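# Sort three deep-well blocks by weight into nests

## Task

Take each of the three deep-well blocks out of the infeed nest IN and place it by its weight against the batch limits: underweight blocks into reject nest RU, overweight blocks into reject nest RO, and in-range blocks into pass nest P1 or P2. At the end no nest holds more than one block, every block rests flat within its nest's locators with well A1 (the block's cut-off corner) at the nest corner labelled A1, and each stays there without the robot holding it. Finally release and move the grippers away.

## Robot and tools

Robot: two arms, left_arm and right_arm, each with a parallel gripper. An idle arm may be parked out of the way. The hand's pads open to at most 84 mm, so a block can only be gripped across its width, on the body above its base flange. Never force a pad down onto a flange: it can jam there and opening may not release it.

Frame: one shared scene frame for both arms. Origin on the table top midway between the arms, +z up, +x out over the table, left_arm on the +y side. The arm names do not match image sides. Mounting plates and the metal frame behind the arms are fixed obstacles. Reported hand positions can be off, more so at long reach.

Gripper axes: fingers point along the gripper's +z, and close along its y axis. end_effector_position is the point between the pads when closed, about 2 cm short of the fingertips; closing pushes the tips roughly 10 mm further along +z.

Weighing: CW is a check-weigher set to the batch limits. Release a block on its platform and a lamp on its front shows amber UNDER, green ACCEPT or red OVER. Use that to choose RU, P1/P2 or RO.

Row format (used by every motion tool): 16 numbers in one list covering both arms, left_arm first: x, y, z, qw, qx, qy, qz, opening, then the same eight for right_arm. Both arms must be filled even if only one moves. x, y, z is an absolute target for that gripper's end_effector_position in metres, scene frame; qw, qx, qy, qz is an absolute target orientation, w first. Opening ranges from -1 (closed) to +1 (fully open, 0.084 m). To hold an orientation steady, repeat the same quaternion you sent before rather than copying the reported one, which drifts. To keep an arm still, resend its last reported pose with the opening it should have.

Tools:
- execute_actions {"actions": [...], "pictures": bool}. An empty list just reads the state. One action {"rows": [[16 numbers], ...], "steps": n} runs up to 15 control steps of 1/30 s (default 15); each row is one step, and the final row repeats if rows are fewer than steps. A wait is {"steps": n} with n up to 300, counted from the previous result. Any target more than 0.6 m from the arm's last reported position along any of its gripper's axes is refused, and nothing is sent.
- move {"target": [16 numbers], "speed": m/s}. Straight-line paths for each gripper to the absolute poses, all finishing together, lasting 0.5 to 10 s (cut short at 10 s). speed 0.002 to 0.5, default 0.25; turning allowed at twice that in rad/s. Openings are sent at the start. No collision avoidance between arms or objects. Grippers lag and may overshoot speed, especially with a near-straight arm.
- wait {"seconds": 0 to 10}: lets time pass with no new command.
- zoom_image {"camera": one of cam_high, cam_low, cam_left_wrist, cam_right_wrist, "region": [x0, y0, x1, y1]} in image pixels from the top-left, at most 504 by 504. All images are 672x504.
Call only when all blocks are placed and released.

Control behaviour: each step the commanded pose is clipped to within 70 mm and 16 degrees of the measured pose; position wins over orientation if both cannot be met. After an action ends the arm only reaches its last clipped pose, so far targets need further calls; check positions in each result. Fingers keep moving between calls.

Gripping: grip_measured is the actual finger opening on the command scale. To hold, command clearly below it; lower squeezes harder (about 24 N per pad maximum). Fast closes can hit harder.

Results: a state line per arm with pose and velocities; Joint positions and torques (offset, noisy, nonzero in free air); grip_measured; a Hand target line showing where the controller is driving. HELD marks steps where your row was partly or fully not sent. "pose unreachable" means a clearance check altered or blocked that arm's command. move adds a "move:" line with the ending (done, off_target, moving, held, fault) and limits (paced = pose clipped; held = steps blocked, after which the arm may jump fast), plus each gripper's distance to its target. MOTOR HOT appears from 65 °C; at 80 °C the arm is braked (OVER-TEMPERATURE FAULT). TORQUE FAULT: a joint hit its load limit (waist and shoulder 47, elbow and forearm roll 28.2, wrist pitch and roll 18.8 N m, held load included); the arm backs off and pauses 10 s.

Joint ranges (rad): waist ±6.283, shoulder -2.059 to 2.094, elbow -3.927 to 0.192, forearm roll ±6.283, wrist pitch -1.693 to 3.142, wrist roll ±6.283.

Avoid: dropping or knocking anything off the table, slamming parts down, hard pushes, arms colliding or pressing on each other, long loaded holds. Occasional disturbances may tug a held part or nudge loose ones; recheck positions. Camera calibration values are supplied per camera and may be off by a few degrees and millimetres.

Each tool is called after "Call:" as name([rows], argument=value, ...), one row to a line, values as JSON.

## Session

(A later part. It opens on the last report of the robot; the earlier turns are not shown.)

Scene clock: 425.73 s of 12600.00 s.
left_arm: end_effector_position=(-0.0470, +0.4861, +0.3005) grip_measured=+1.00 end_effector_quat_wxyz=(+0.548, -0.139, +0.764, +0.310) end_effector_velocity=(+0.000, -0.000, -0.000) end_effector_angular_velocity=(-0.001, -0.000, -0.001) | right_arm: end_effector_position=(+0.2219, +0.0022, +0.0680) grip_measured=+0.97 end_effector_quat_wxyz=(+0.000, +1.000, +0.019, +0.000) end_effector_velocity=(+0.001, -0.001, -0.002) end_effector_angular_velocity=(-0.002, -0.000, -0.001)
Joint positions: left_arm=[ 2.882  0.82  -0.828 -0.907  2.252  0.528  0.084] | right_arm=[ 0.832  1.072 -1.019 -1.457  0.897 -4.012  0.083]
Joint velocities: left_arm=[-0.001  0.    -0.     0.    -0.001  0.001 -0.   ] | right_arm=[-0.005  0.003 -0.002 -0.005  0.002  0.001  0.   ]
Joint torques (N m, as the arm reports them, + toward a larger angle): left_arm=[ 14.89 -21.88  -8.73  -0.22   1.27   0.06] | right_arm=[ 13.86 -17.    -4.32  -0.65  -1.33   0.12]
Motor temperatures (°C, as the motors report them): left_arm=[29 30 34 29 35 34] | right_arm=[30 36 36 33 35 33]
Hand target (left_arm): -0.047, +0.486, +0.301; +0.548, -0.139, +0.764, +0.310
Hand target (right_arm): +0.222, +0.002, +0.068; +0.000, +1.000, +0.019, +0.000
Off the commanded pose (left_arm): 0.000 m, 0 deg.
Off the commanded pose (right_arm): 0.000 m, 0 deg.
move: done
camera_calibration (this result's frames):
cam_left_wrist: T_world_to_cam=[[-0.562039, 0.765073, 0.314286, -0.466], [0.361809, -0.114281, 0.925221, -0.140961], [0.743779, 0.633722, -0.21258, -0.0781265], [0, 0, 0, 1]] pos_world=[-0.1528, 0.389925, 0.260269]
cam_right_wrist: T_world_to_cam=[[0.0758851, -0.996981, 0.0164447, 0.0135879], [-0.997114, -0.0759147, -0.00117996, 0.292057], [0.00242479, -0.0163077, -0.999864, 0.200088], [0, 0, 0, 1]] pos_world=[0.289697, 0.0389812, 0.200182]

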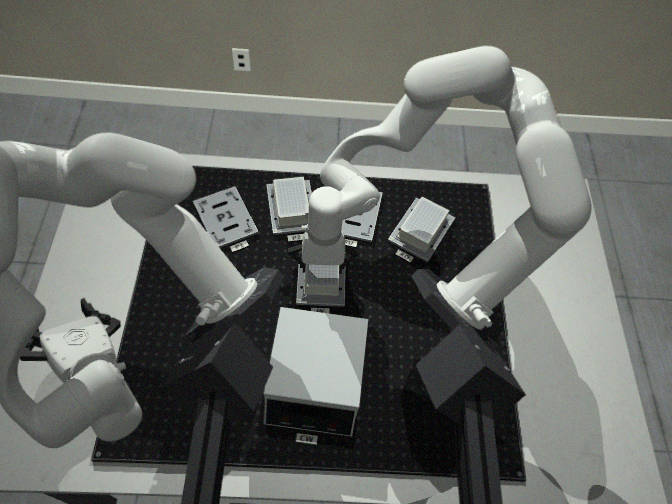

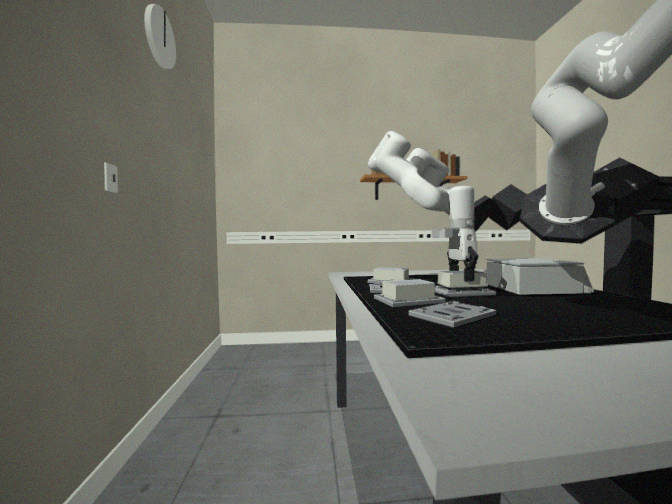

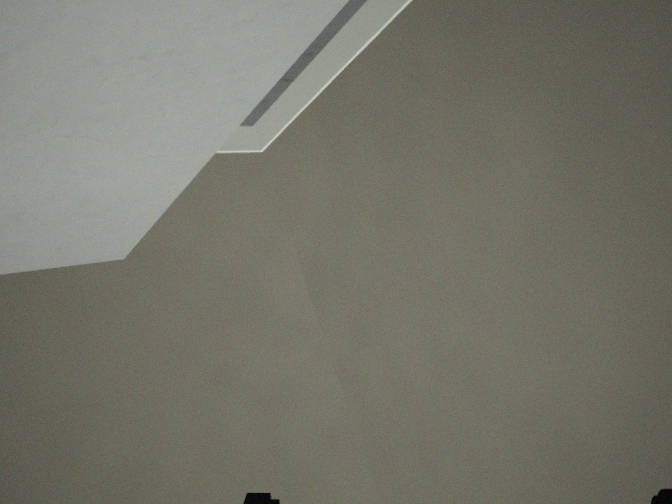

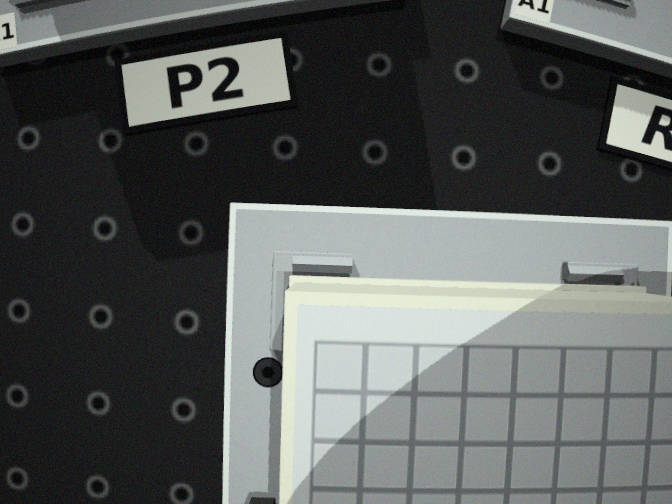

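Call:
move(target=[-0.0470,0.4861,0.3005,0.548,-0.139,0.764,0.310,1,0.2217,0.0023,0.0545,0,0.9998,0.019,0,0.2], speed=0.005)

Call:
move(target=[-0.0470,0.4861,0.3005,0.548,-0.139,0.764,0.310,1,0.2217,0.0023,0.0545,0,0.9998,0.019,0,1], speed=0.005)

Call:
move(target=[-0.0470,0.4861,0.3005,0.548,-0.139,0.764,0.310,1,0.2217,0.0023,0.11,0,0.9998,0.019,0,1], speed=0.035)

Call:
move(target=[0.25,0.5,0.3,0.548,-0.139,0.764,0.310,1,0.38,-0.3,0.2,0,0.9694,-0.2453,0,1], speed=0.12)

Scene clock: 461.93 s of 12600.00 s.
left_arm: end_effector_position=(-0.0470, +0.4861, +0.3005) grip_measured=+1.00 end_effector_quat_wxyz=(+0.548, -0.139, +0.764, +0.310) end_effector_velocity=(-0.000, +0.000, +0.001) end_effector_angular_velocity=(+0.003, +0.000, +0.002) | right_arm: end_effector_position=(+0.2218, +0.0023, +0.0546) grip_measured=+0.97 end_effector_quat_wxyz=(+0.000, +1.000, +0.019, +0.000) end_effector_velocity=(+0.001, +0.000, -0.001) end_effector_angular_velocity=(-0.000, -0.004, +0.001)
Joint positions: left_arm=[ 2.882  0.82  -0.828 -0.907  2.252  0.528  0.084] | right_arm=[ 0.8    1.101 -1.039 -1.496  0.898 -4.001  0.083]
Joint velocities: left_arm=[ 0.003  0.    -0.    -0.     0.002 -0.     0.   ] | right_arm=[-0.     0.002 -0.002 -0.004  0.003  0.002  0.   ]
Joint torques (N m, as the arm reports them, + toward a larger angle): left_arm=[ 14.49 -21.53  -8.63  -0.16   1.13   0.04] | right_arm=[ 14.04 -16.7   -4.18  -0.73  -1.44  -0.28]
Motor temperatures (°C, as the motors report them): left_arm=[29 30 34 29 35 34] | right_arm=[30 35 35 33 35 33]
Hand target (left_arm): -0.047, +0.486, +0.301; +0.548, -0.139, +0.764, +0.310
Hand target (right_arm): +0.222, +0.002, +0.054; +0.000, +1.000, +0.019, +0.000
Off the commanded pose (left_arm): 0.000 m, 0 deg.
Off the commanded pose (right_arm): 0.000 m, 0 deg.
After step 90, 30.30 s passed at rest.
move: done
camera_calibration (this result's frames):
cam_left_wrist: T_world_to_cam=[[-0.562039, 0.765073, 0.314286, -0.466], [0.361809, -0.114281, 0.925221, -0.140961], [0.743778, 0.633722, -0.21258, -0.0781265], [0, 0, 0, 1]] pos_world=[-0.1528, 0.389925, 0.260269]
cam_right_wrist: T_world_to_cam=[[0.0759402, -0.996977, 0.0164531, 0.0138826], [-0.99711, -0.0759643, -0.000843807, 0.2919], [0.0020911, -0.0163414, -0.999864, 0.186701], [0, 0, 0, 1]] pos_world=[0.289612, 0.0390656, 0.186694]

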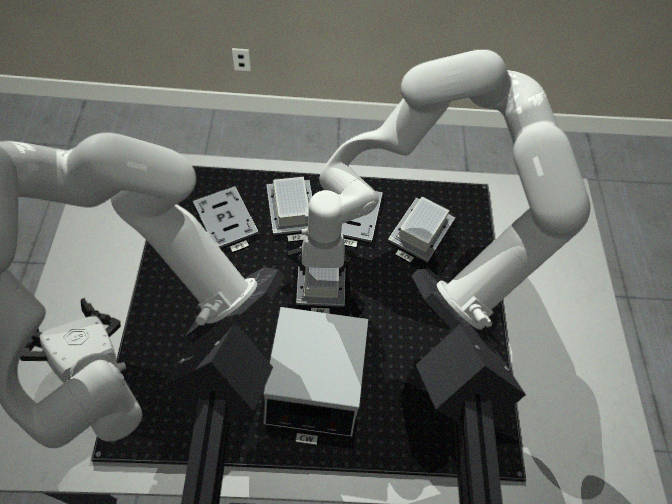

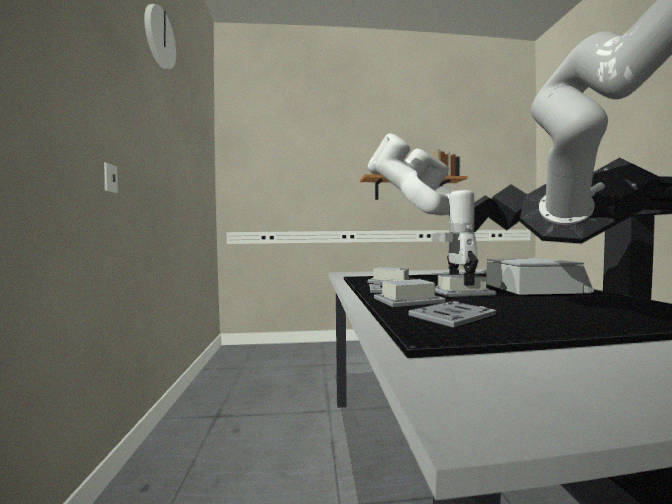

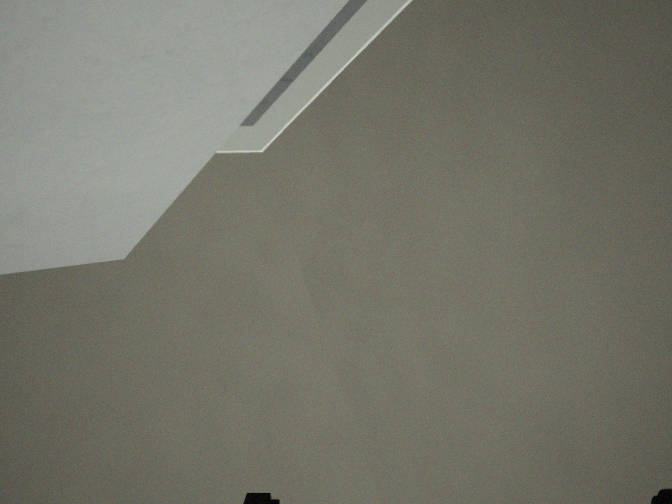

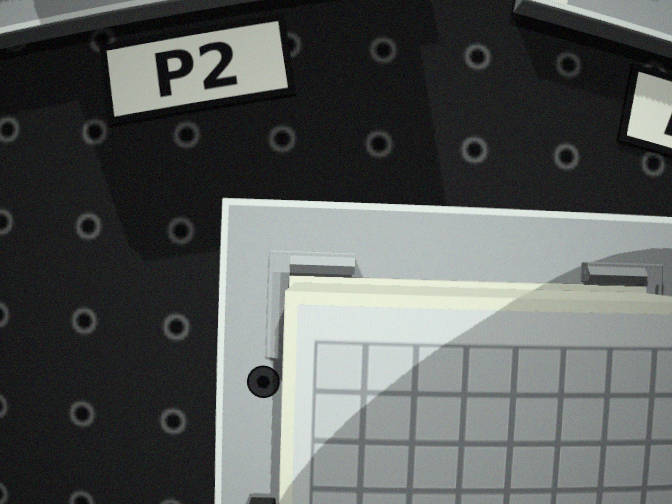

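Scene clock: 462.63 s of 12600.00 s.
left_arm: end_effector_position=(-0.0470, +0.4861, +0.3005) grip_measured=+1.00 end_effector_quat_wxyz=(+0.548, -0.139, +0.764, +0.310) end_effector_velocity=(-0.000, -0.000, +0.000) end_effector_angular_velocity=(+0.001, +0.002, +0.001) | right_arm: end_effector_position=(+0.2217, +0.0023, +0.0545) grip_measured=+1.00 end_effector_quat_wxyz=(-0.000, +1.000, +0.019, +0.000) end_effector_velocity=(-0.000, +0.001, +0.000) end_effector_angular_velocity=(+0.002, -0.000, +0.001)
Joint positions: left_arm=[ 2.882  0.82  -0.828 -0.907  2.252  0.528  0.084] | right_arm=[ 0.8    1.101 -1.039 -1.496  0.897 -4.001  0.084]
Joint velocities: left_arm=[ 0.002 -0.    -0.    -0.    -0.001  0.001 -0.   ] | right_arm=[ 0.     0.    -0.    -0.002 -0.002  0.001  0.   ]
Joint torques (N m, as the arm reports them, + toward a larger angle): left_arm=[ 14.57 -21.74  -8.48  -0.05   1.23   0.02] | right_arm=[ 13.44 -16.88  -4.07  -0.7   -1.09  -0.22]
Motor temperatures (°C, as the motors report them): left_arm=[29 30 34 29 35 34] | right_arm=[30 35 35 33 35 33]
Hand target (left_arm): -0.047, +0.486, +0.301; +0.548, -0.139, +0.764, +0.310
Hand target (right_arm): +0.222, +0.002, +0.054; -0.000, +1.000, +0.019, +0.000
Off the commanded pose (left_arm): 0.000 m, 0 deg.
Off the commanded pose (right_arm): 0.000 m, 0 deg.
move: done
camera_calibration (this result's frames):
cam_left_wrist: T_world_to_cam=[[-0.562039, 0.765073, 0.314286, -0.466], [0.361809, -0.114281, 0.925221, -0.140961], [0.743779, 0.633722, -0.21258, -0.0781266], [0, 0, 0, 1]] pos_world=[-0.1528, 0.389925, 0.260269]
cam_right_wrist: T_world_to_cam=[[0.0760045, -0.996973, 0.0163624, 0.0139021], [-0.997105, -0.0760272, -0.000766775, 0.291847], [0.00200844, -0.0162567, -0.999866, 0.186669], [0, 0, 0, 1]] pos_world=[0.289571, 0.039083, 0.18664]

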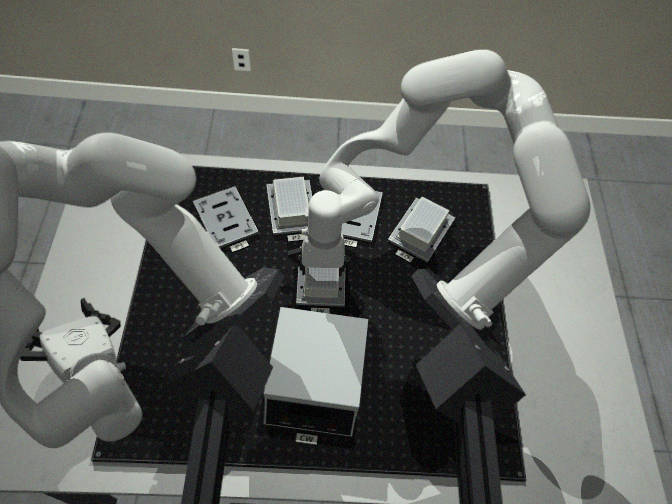

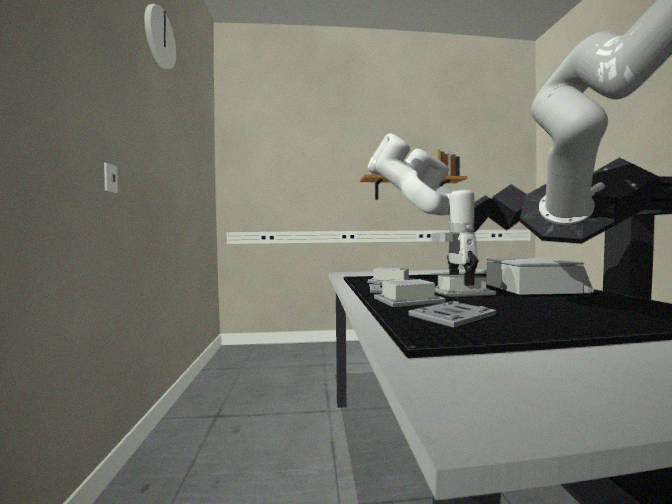

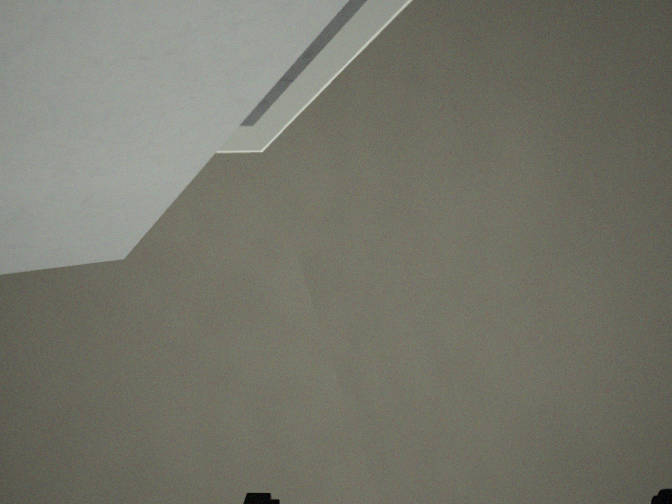

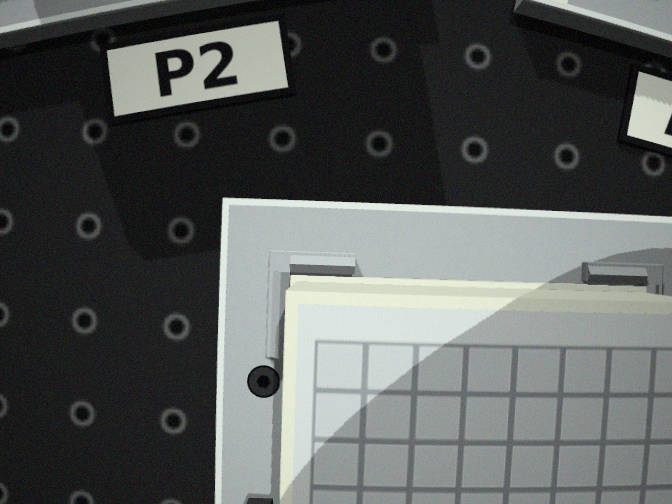

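Scene clock: 464.57 s of 12600.00 s.
left_arm: end_effector_position=(-0.0470, +0.4861, +0.3005) grip_measured=+1.00 end_effector_quat_wxyz=(+0.548, -0.139, +0.764, +0.310) end_effector_velocity=(-0.000, +0.000, +0.000) end_effector_angular_velocity=(+0.000, +0.000, +0.000) | right_arm: end_effector_position=(+0.2215, +0.0023, +0.1099) grip_measured=+1.00 end_effector_quat_wxyz=(-0.000, +1.000, +0.019, -0.000) end_effector_velocity=(-0.000, -0.000, +0.002) end_effector_angular_velocity=(-0.001, +0.002, -0.000)
Joint positions: left_arm=[ 2.882  0.82  -0.828 -0.907  2.252  0.528  0.084] | right_arm=[ 0.929  0.985 -0.967 -1.331  0.899 -4.058  0.084]
Joint velocities: left_arm=[ 0. -0. -0. -0. -0. -0. -0.] | right_arm=[ 0.003 -0.004  0.002  0.007 -0.001 -0.004 -0.   ]
Joint torques (N m, as the arm reports them, + toward a larger angle): left_arm=[ 14.79 -21.71  -8.31   0.04   1.15  -0.03] | right_arm=[ 13.62 -17.22  -6.38  -0.97  -1.07  -0.13]
Motor temperatures (°C, as the motors report them): left_arm=[29 30 34 29 35 34] | right_arm=[30 35 35 33 35 33]
Hand target (left_arm): -0.047, +0.486, +0.300; +0.548, -0.139, +0.764, +0.310
Hand target (right_arm): +0.222, +0.002, +0.110; -0.000, +1.000, +0.019, -0.000
Off the commanded pose (left_arm): 0.000 m, 0 deg.
Off the commanded pose (right_arm): 0.000 m, 0 deg.
move: done
camera_calibration (this result's frames):
cam_left_wrist: T_world_to_cam=[[-0.562039, 0.765073, 0.314286, -0.466], [0.361809, -0.114281, 0.925221, -0.140961], [0.743779, 0.633722, -0.21258, -0.0781266], [0, 0, 0, 1]] pos_world=[-0.1528, 0.389925, 0.260269]
cam_right_wrist: T_world_to_cam=[[0.0761091, -0.996966, 0.0163456, 0.0129688], [-0.997098, -0.0761252, -0.000362516, 0.291659], [0.00160573, -0.0162706, -0.999866, 0.242143], [0, 0, 0, 1]] pos_world=[0.289437, 0.0390718, 0.242004]

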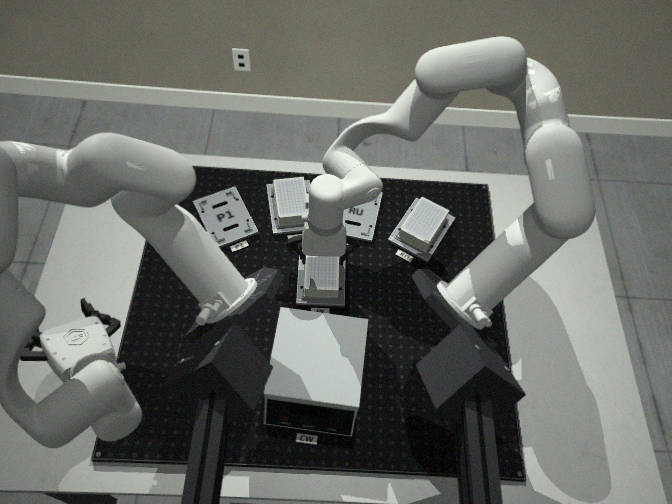

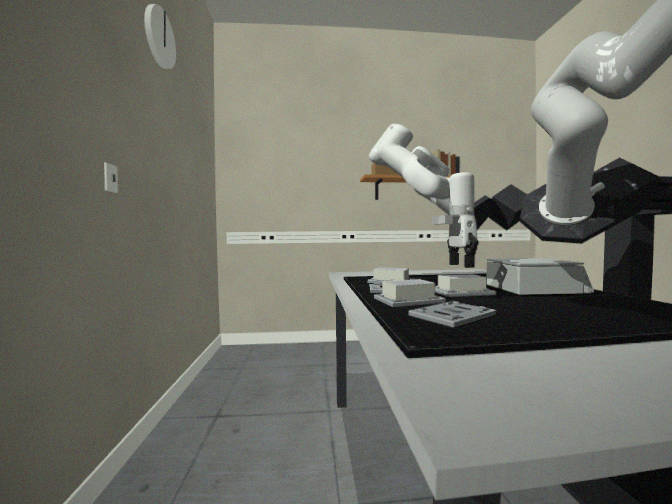

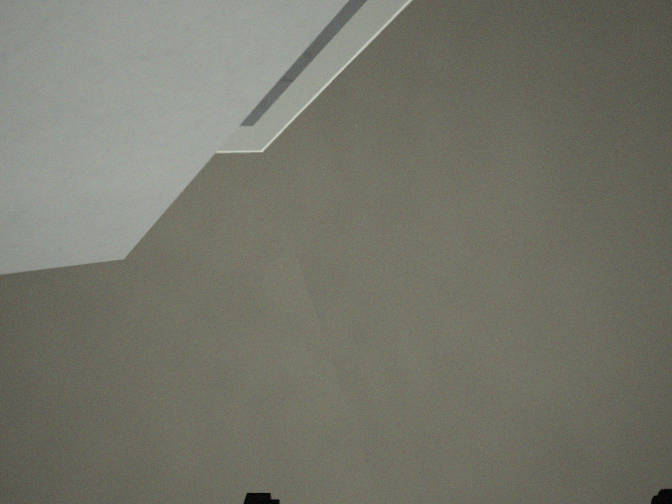

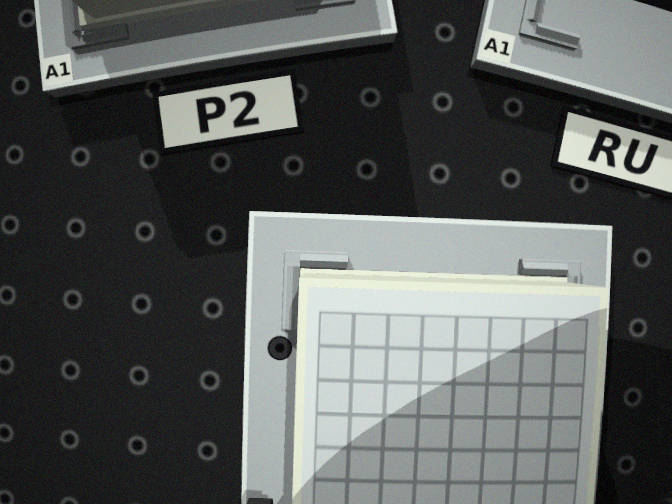

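Scene clock: 468.03 s of 12600.00 s.
left_arm: end_effector_position=(+0.1939, +0.4942, +0.3016) grip_measured=+1.00 end_effector_quat_wxyz=(+0.551, -0.138, +0.762, +0.312) end_effector_velocity=(-0.000, +0.000, -0.000) end_effector_angular_velocity=(-0.000, +0.000, -0.000) | right_arm: end_effector_position=(+0.3791, -0.3011, +0.1998) grip_measured=+1.00 end_effector_quat_wxyz=(+0.002, +0.970, -0.245, -0.000) end_effector_velocity=(+0.001, -0.002, +0.002) end_effector_angular_velocity=(+0.002, -0.001, +0.001)
Joint positions: left_arm=[ 2.732  0.049  0.01  -1.009  2.224  0.604  0.084] | right_arm=[ 0.504 -0.441 -0.255 -1.208  0.978 -4.415  0.084]
Joint velocities: left_arm=[-0. -0. -0. -0. -0. -0. -0.] | right_arm=[ 0.    -0.013  0.002  0.006  0.002 -0.013 -0.   ]
Joint torques (N m, as the arm reports them, + toward a larger angle): left_arm=[ 4.89 -6.19 -6.   -0.04  1.2   0.08] | right_arm=[ 4.99 -6.72 -7.65 -0.7  -1.34 -0.09]
Motor temperatures (°C, as the motors report them): left_arm=[29 30 34 29 35 34] | right_arm=[30 35 35 33 35 33]
Hand target (left_arm): +0.194, +0.494, +0.302; +0.551, -0.138, +0.762, +0.312
Hand target (right_arm): +0.379, -0.301, +0.200; +0.001, +0.969, -0.245, -0.000
Off the commanded pose (left_arm): 0.056 m, 0 deg.
Off the commanded pose (right_arm): 0.001 m, 0 deg.
move: held (left_arm); limits=held; held on 26 of 104 steps (left_arm), including the last (left_arm)
pose unreachable (left arm): on one or more control steps of this call this arm could not follow its commanded pose, so it was not sent that pose on those steps. On the call's last step it was still not sent that pose. It may still have moved: this result reports where it is.
cause: the commanded pose would bring two parts of the arm too close to each other (joints 2 (shoulder) to 5 (wrist pitch) lie between them).
camera_calibration (this result's frames):
cam_left_wrist: T_world_to_cam=[[-0.563359, 0.763649, 0.315382, -0.336532], [0.356367, -0.119795, 0.926635, -0.224826], [0.745405, 0.63442, -0.204651, -0.265268], [0, 0, 0, 1]] pos_world=[0.0882641, 0.398351, 0.260181]
cam_right_wrist: T_world_to_cam=[[-0.441292, -0.89715, 0.0195814, -0.0774239], [-0.897328, 0.441364, -0.000733166, 0.543814], [-0.00798478, -0.0178945, -0.999808, 0.329951], [0, 0, 0, 1]] pos_world=[0.456448, -0.303577, 0.331802]

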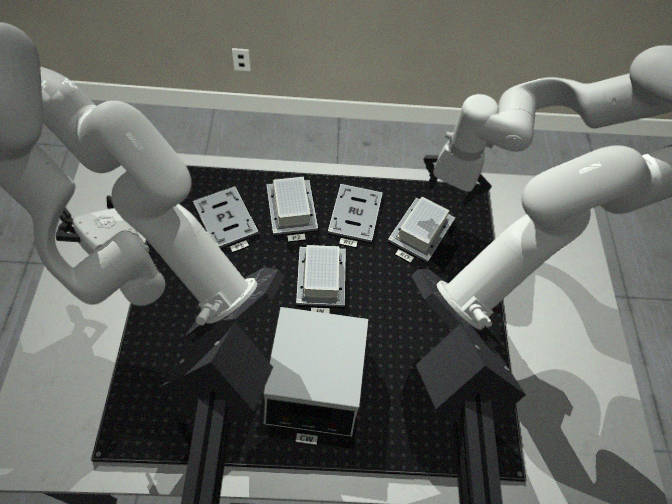

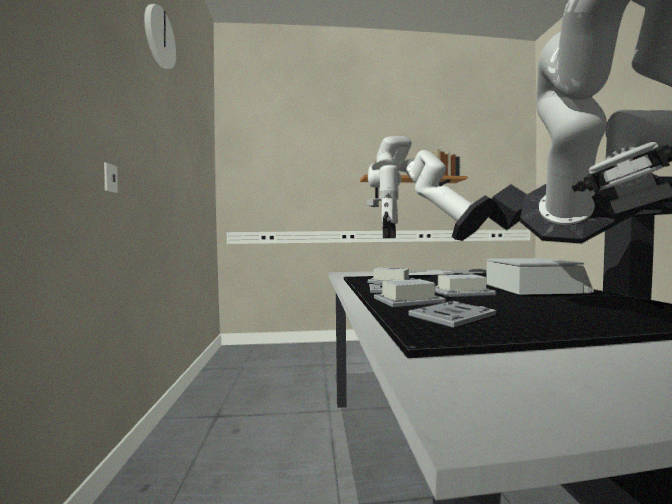

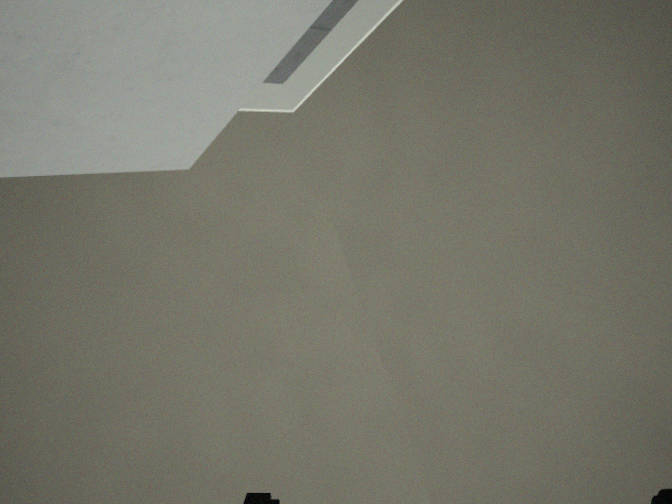

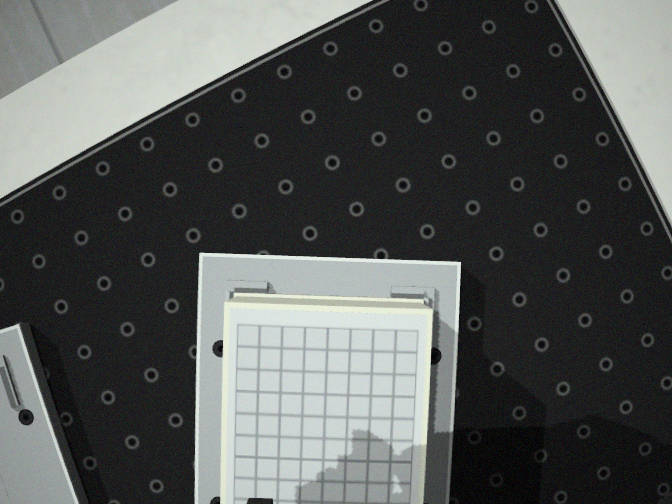

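Call:
move(target=[0.0,0.68,0.25,0,-0.2,0.98,0,1,0.3791,-0.3011,0.1998,0,0.9694,-0.2453,0,1], speed=0.12)

Call:
move(target=[0.3,0.75,0.2,0,0.38,0.92,0,1,0.3791,-0.3011,0.1998,0,0.9694,-0.2453,0,1], speed=0.12)

Scene clock: 497.67 s of 12600.00 s.
left_arm: end_effector_position=(-0.0004, +0.6793, +0.2486) grip_measured=+1.00 end_effector_quat_wxyz=(-0.001, -0.199, +0.980, -0.002) end_effector_velocity=(-0.001, +0.001, -0.000) end_effector_angular_velocity=(-0.007, +0.007, +0.002) | right_arm: end_effector_position=(+0.3791, -0.3011, +0.1998) grip_measured=+1.00 end_effector_quat_wxyz=(+0.000, +0.969, -0.245, +0.000) end_effector_velocity=(-0.000, -0.000, -0.000) end_effector_angular_velocity=(-0.001, +0.000, -0.001)
Joint positions: left_arm=[ 2.187 -0.475 -0.623 -1.027  1.078 -0.842  0.084] | right_arm=[ 0.502 -0.444 -0.253 -1.209  0.974 -4.416  0.084]
Joint velocities: left_arm=[-0.004  0.005 -0.008  0.011 -0.005 -0.012  0.   ] | right_arm=[ 0.    -0.    -0.     0.     0.001  0.001 -0.   ]
Joint torques (N m, as the arm reports them, + toward a larger angle): left_arm=[  8.09 -15.95 -12.53  -0.66  -2.23  -0.02] | right_arm=[ 5.5  -6.02 -7.91 -0.68 -1.3  -0.19]
Motor temperatures (°C, as the motors report them): left_arm=[29 30 34 29 35 34] | right_arm=[29 35 35 33 35 33]
Hand target (left_arm): -0.000, +0.679, +0.249; -0.001, -0.199, +0.980, -0.002
Hand target (right_arm): +0.379, -0.301, +0.200; +0.000, +0.969, -0.245, +0.000
Off the commanded pose (left_arm): 0.002 m, 0 deg.
Off the commanded pose (right_arm): 0.000 m, 0 deg.
After step 90, 20.50 s passed at rest.
move: done
camera_calibration (this result's frames):
cam_left_wrist: T_world_to_cam=[[-0.398978, 0.916946, 0.0051024, -0.597587], [0.916877, 0.39901, -0.0112797, -0.203388], [-0.0123788, 0.000177913, -0.999923, 0.379507], [0, 0, 0, 1]] pos_world=[-0.0472442, 0.629042, 0.380232]
cam_right_wrist: T_world_to_cam=[[-0.441738, -0.896994, 0.0164142, -0.076567], [-0.89712, 0.441786, -0.000759586, 0.543837], [-0.00657021, -0.015061, -0.999865, 0.330291], [0, 0, 0, 1]] pos_world=[0.456234, -0.303965, 0.331917]

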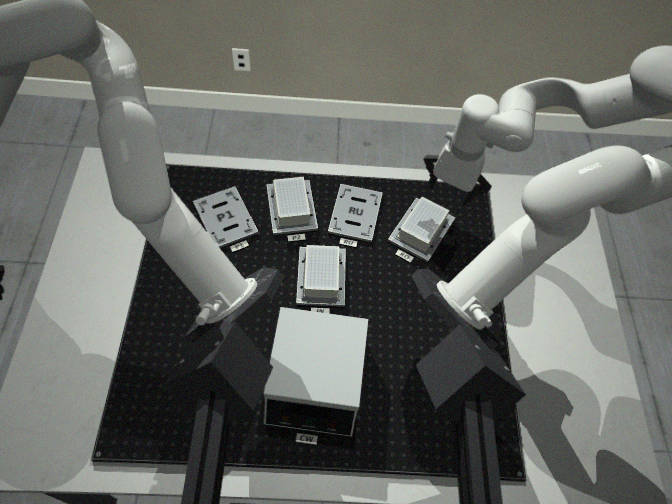

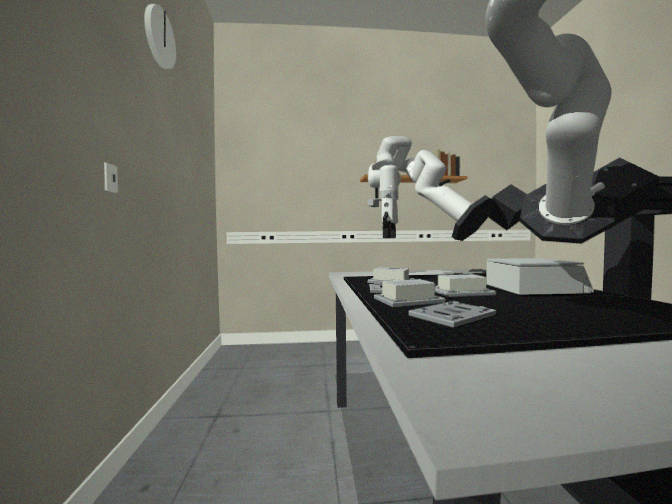

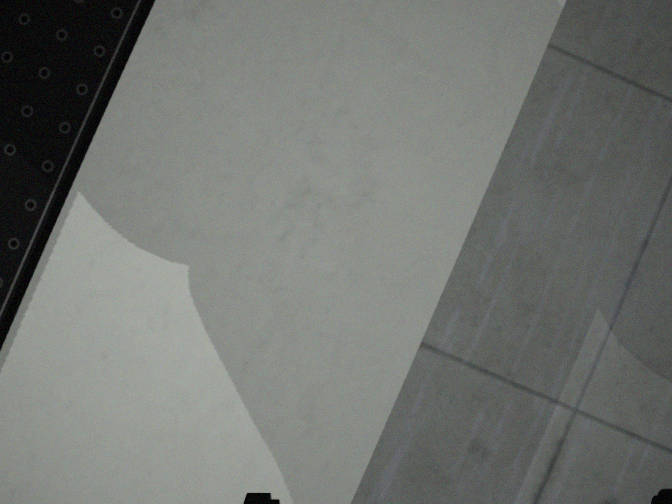

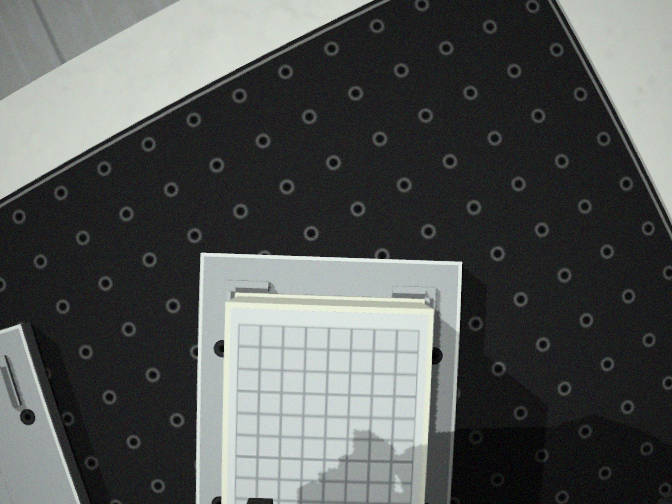

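Scene clock: 503.03 s of 12600.00 s.
left_arm: end_effector_position=(+0.2996, +0.7497, +0.2002) grip_measured=+1.00 end_effector_quat_wxyz=(-0.001, +0.382, +0.924, -0.000) end_effector_velocity=(+0.003, +0.000, -0.000) end_effector_angular_velocity=(-0.001, +0.000, -0.008) | right_arm: end_effector_position=(+0.3791, -0.3011, +0.1998) grip_measured=+1.00 end_effector_quat_wxyz=(-0.000, +0.969, -0.245, +0.000) end_effector_velocity=(+0.000, +0.000, +0.000) end_effector_angular_velocity=(+0.000, -0.001, +0.001)
Joint positions: left_arm=[ 1.271 -0.627 -0.801 -0.512  0.624 -0.793  0.084] | right_arm=[ 0.502 -0.444 -0.253 -1.209  0.974 -4.416  0.084]
Joint velocities: left_arm=[-0.007  0.003 -0.005  0.009 -0.001 -0.004  0.   ] | right_arm=[ 0.001  0.    -0.    -0.001 -0.     0.     0.   ]
Joint torques (N m, as the arm reports them, + toward a larger angle): left_arm=[  3.89 -31.49 -15.77  -0.45  -2.15   0.  ] | right_arm=[ 4.77 -6.66 -7.52 -0.61 -1.25 -0.35]
Motor temperatures (°C, as the motors report them): left_arm=[29 30 34 29 35 34] | right_arm=[29 35 35 33 35 33]
Hand target (left_arm): +0.300, +0.750, +0.200; -0.001, +0.383, +0.924, -0.000
Hand target (right_arm): +0.379, -0.301, +0.200; -0.000, +0.969, -0.245, -0.000
Off the commanded pose (left_arm): 0.001 m, 0 deg.
Off the commanded pose (right_arm): 0.000 m, 0 deg.
move: done
camera_calibration (this result's frames):
cam_left_wrist: T_world_to_cam=[[0.69958, 0.71452, 0.00701593, -0.719913], [0.714546, -0.699494, -0.0114952, 0.377176], [-0.00330592, 0.013055, -0.999909, 0.322452], [0, 0, 0, 1]] pos_world=[0.235193, 0.774015, 0.331809]
cam_right_wrist: T_world_to_cam=[[-0.441737, -0.896995, 0.0164061, -0.0765638], [-0.89712, 0.441785, -0.000747485, 0.543834], [-0.00657747, -0.0150484, -0.999865, 0.3303], [0, 0, 0, 1]] pos_world=[0.456236, -0.303965, 0.331918]

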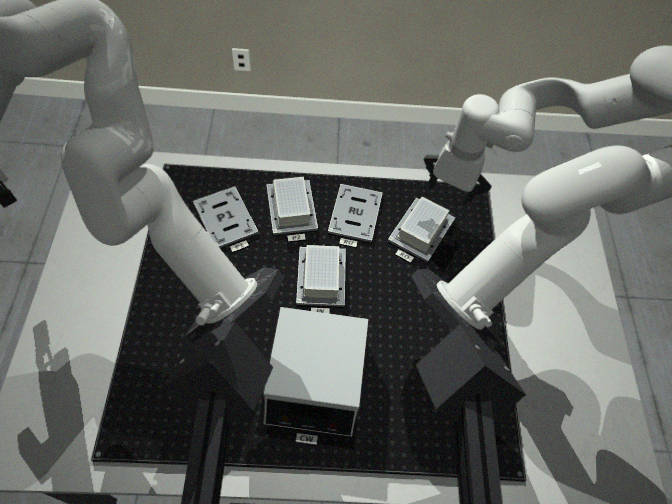

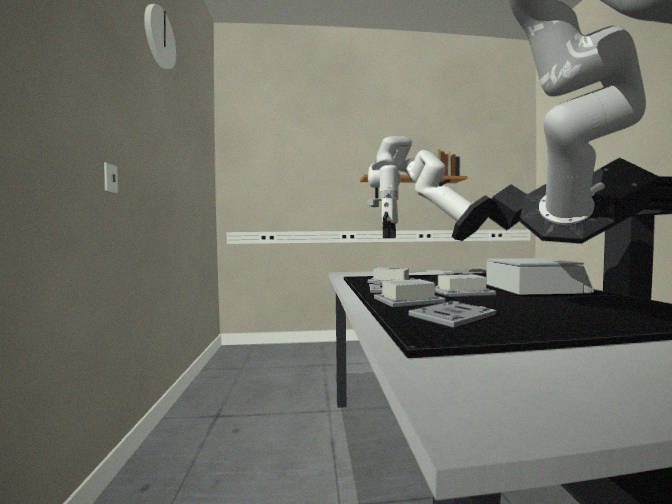

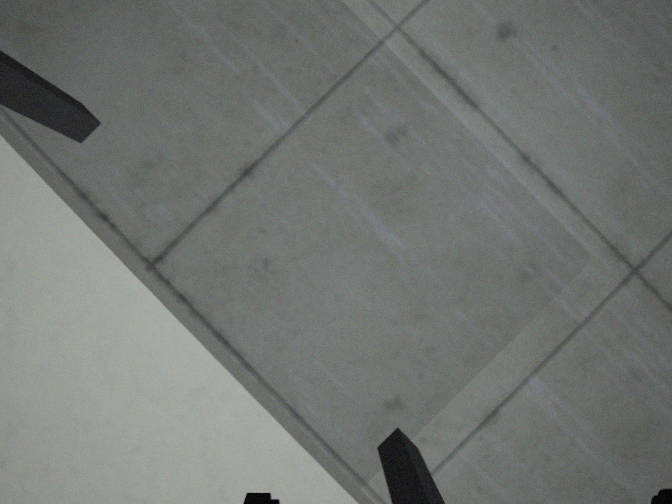

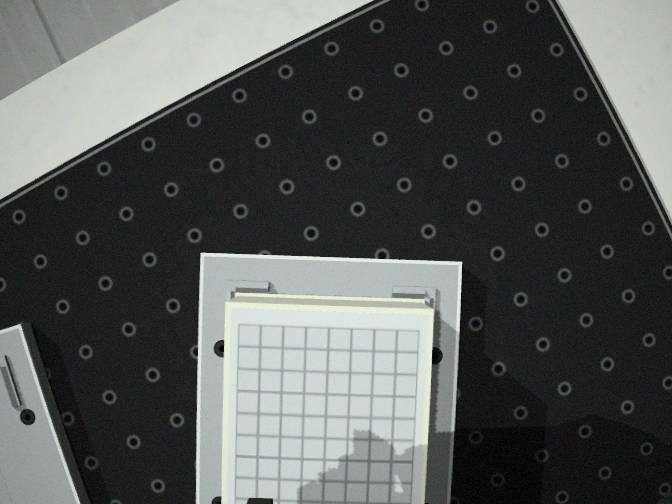

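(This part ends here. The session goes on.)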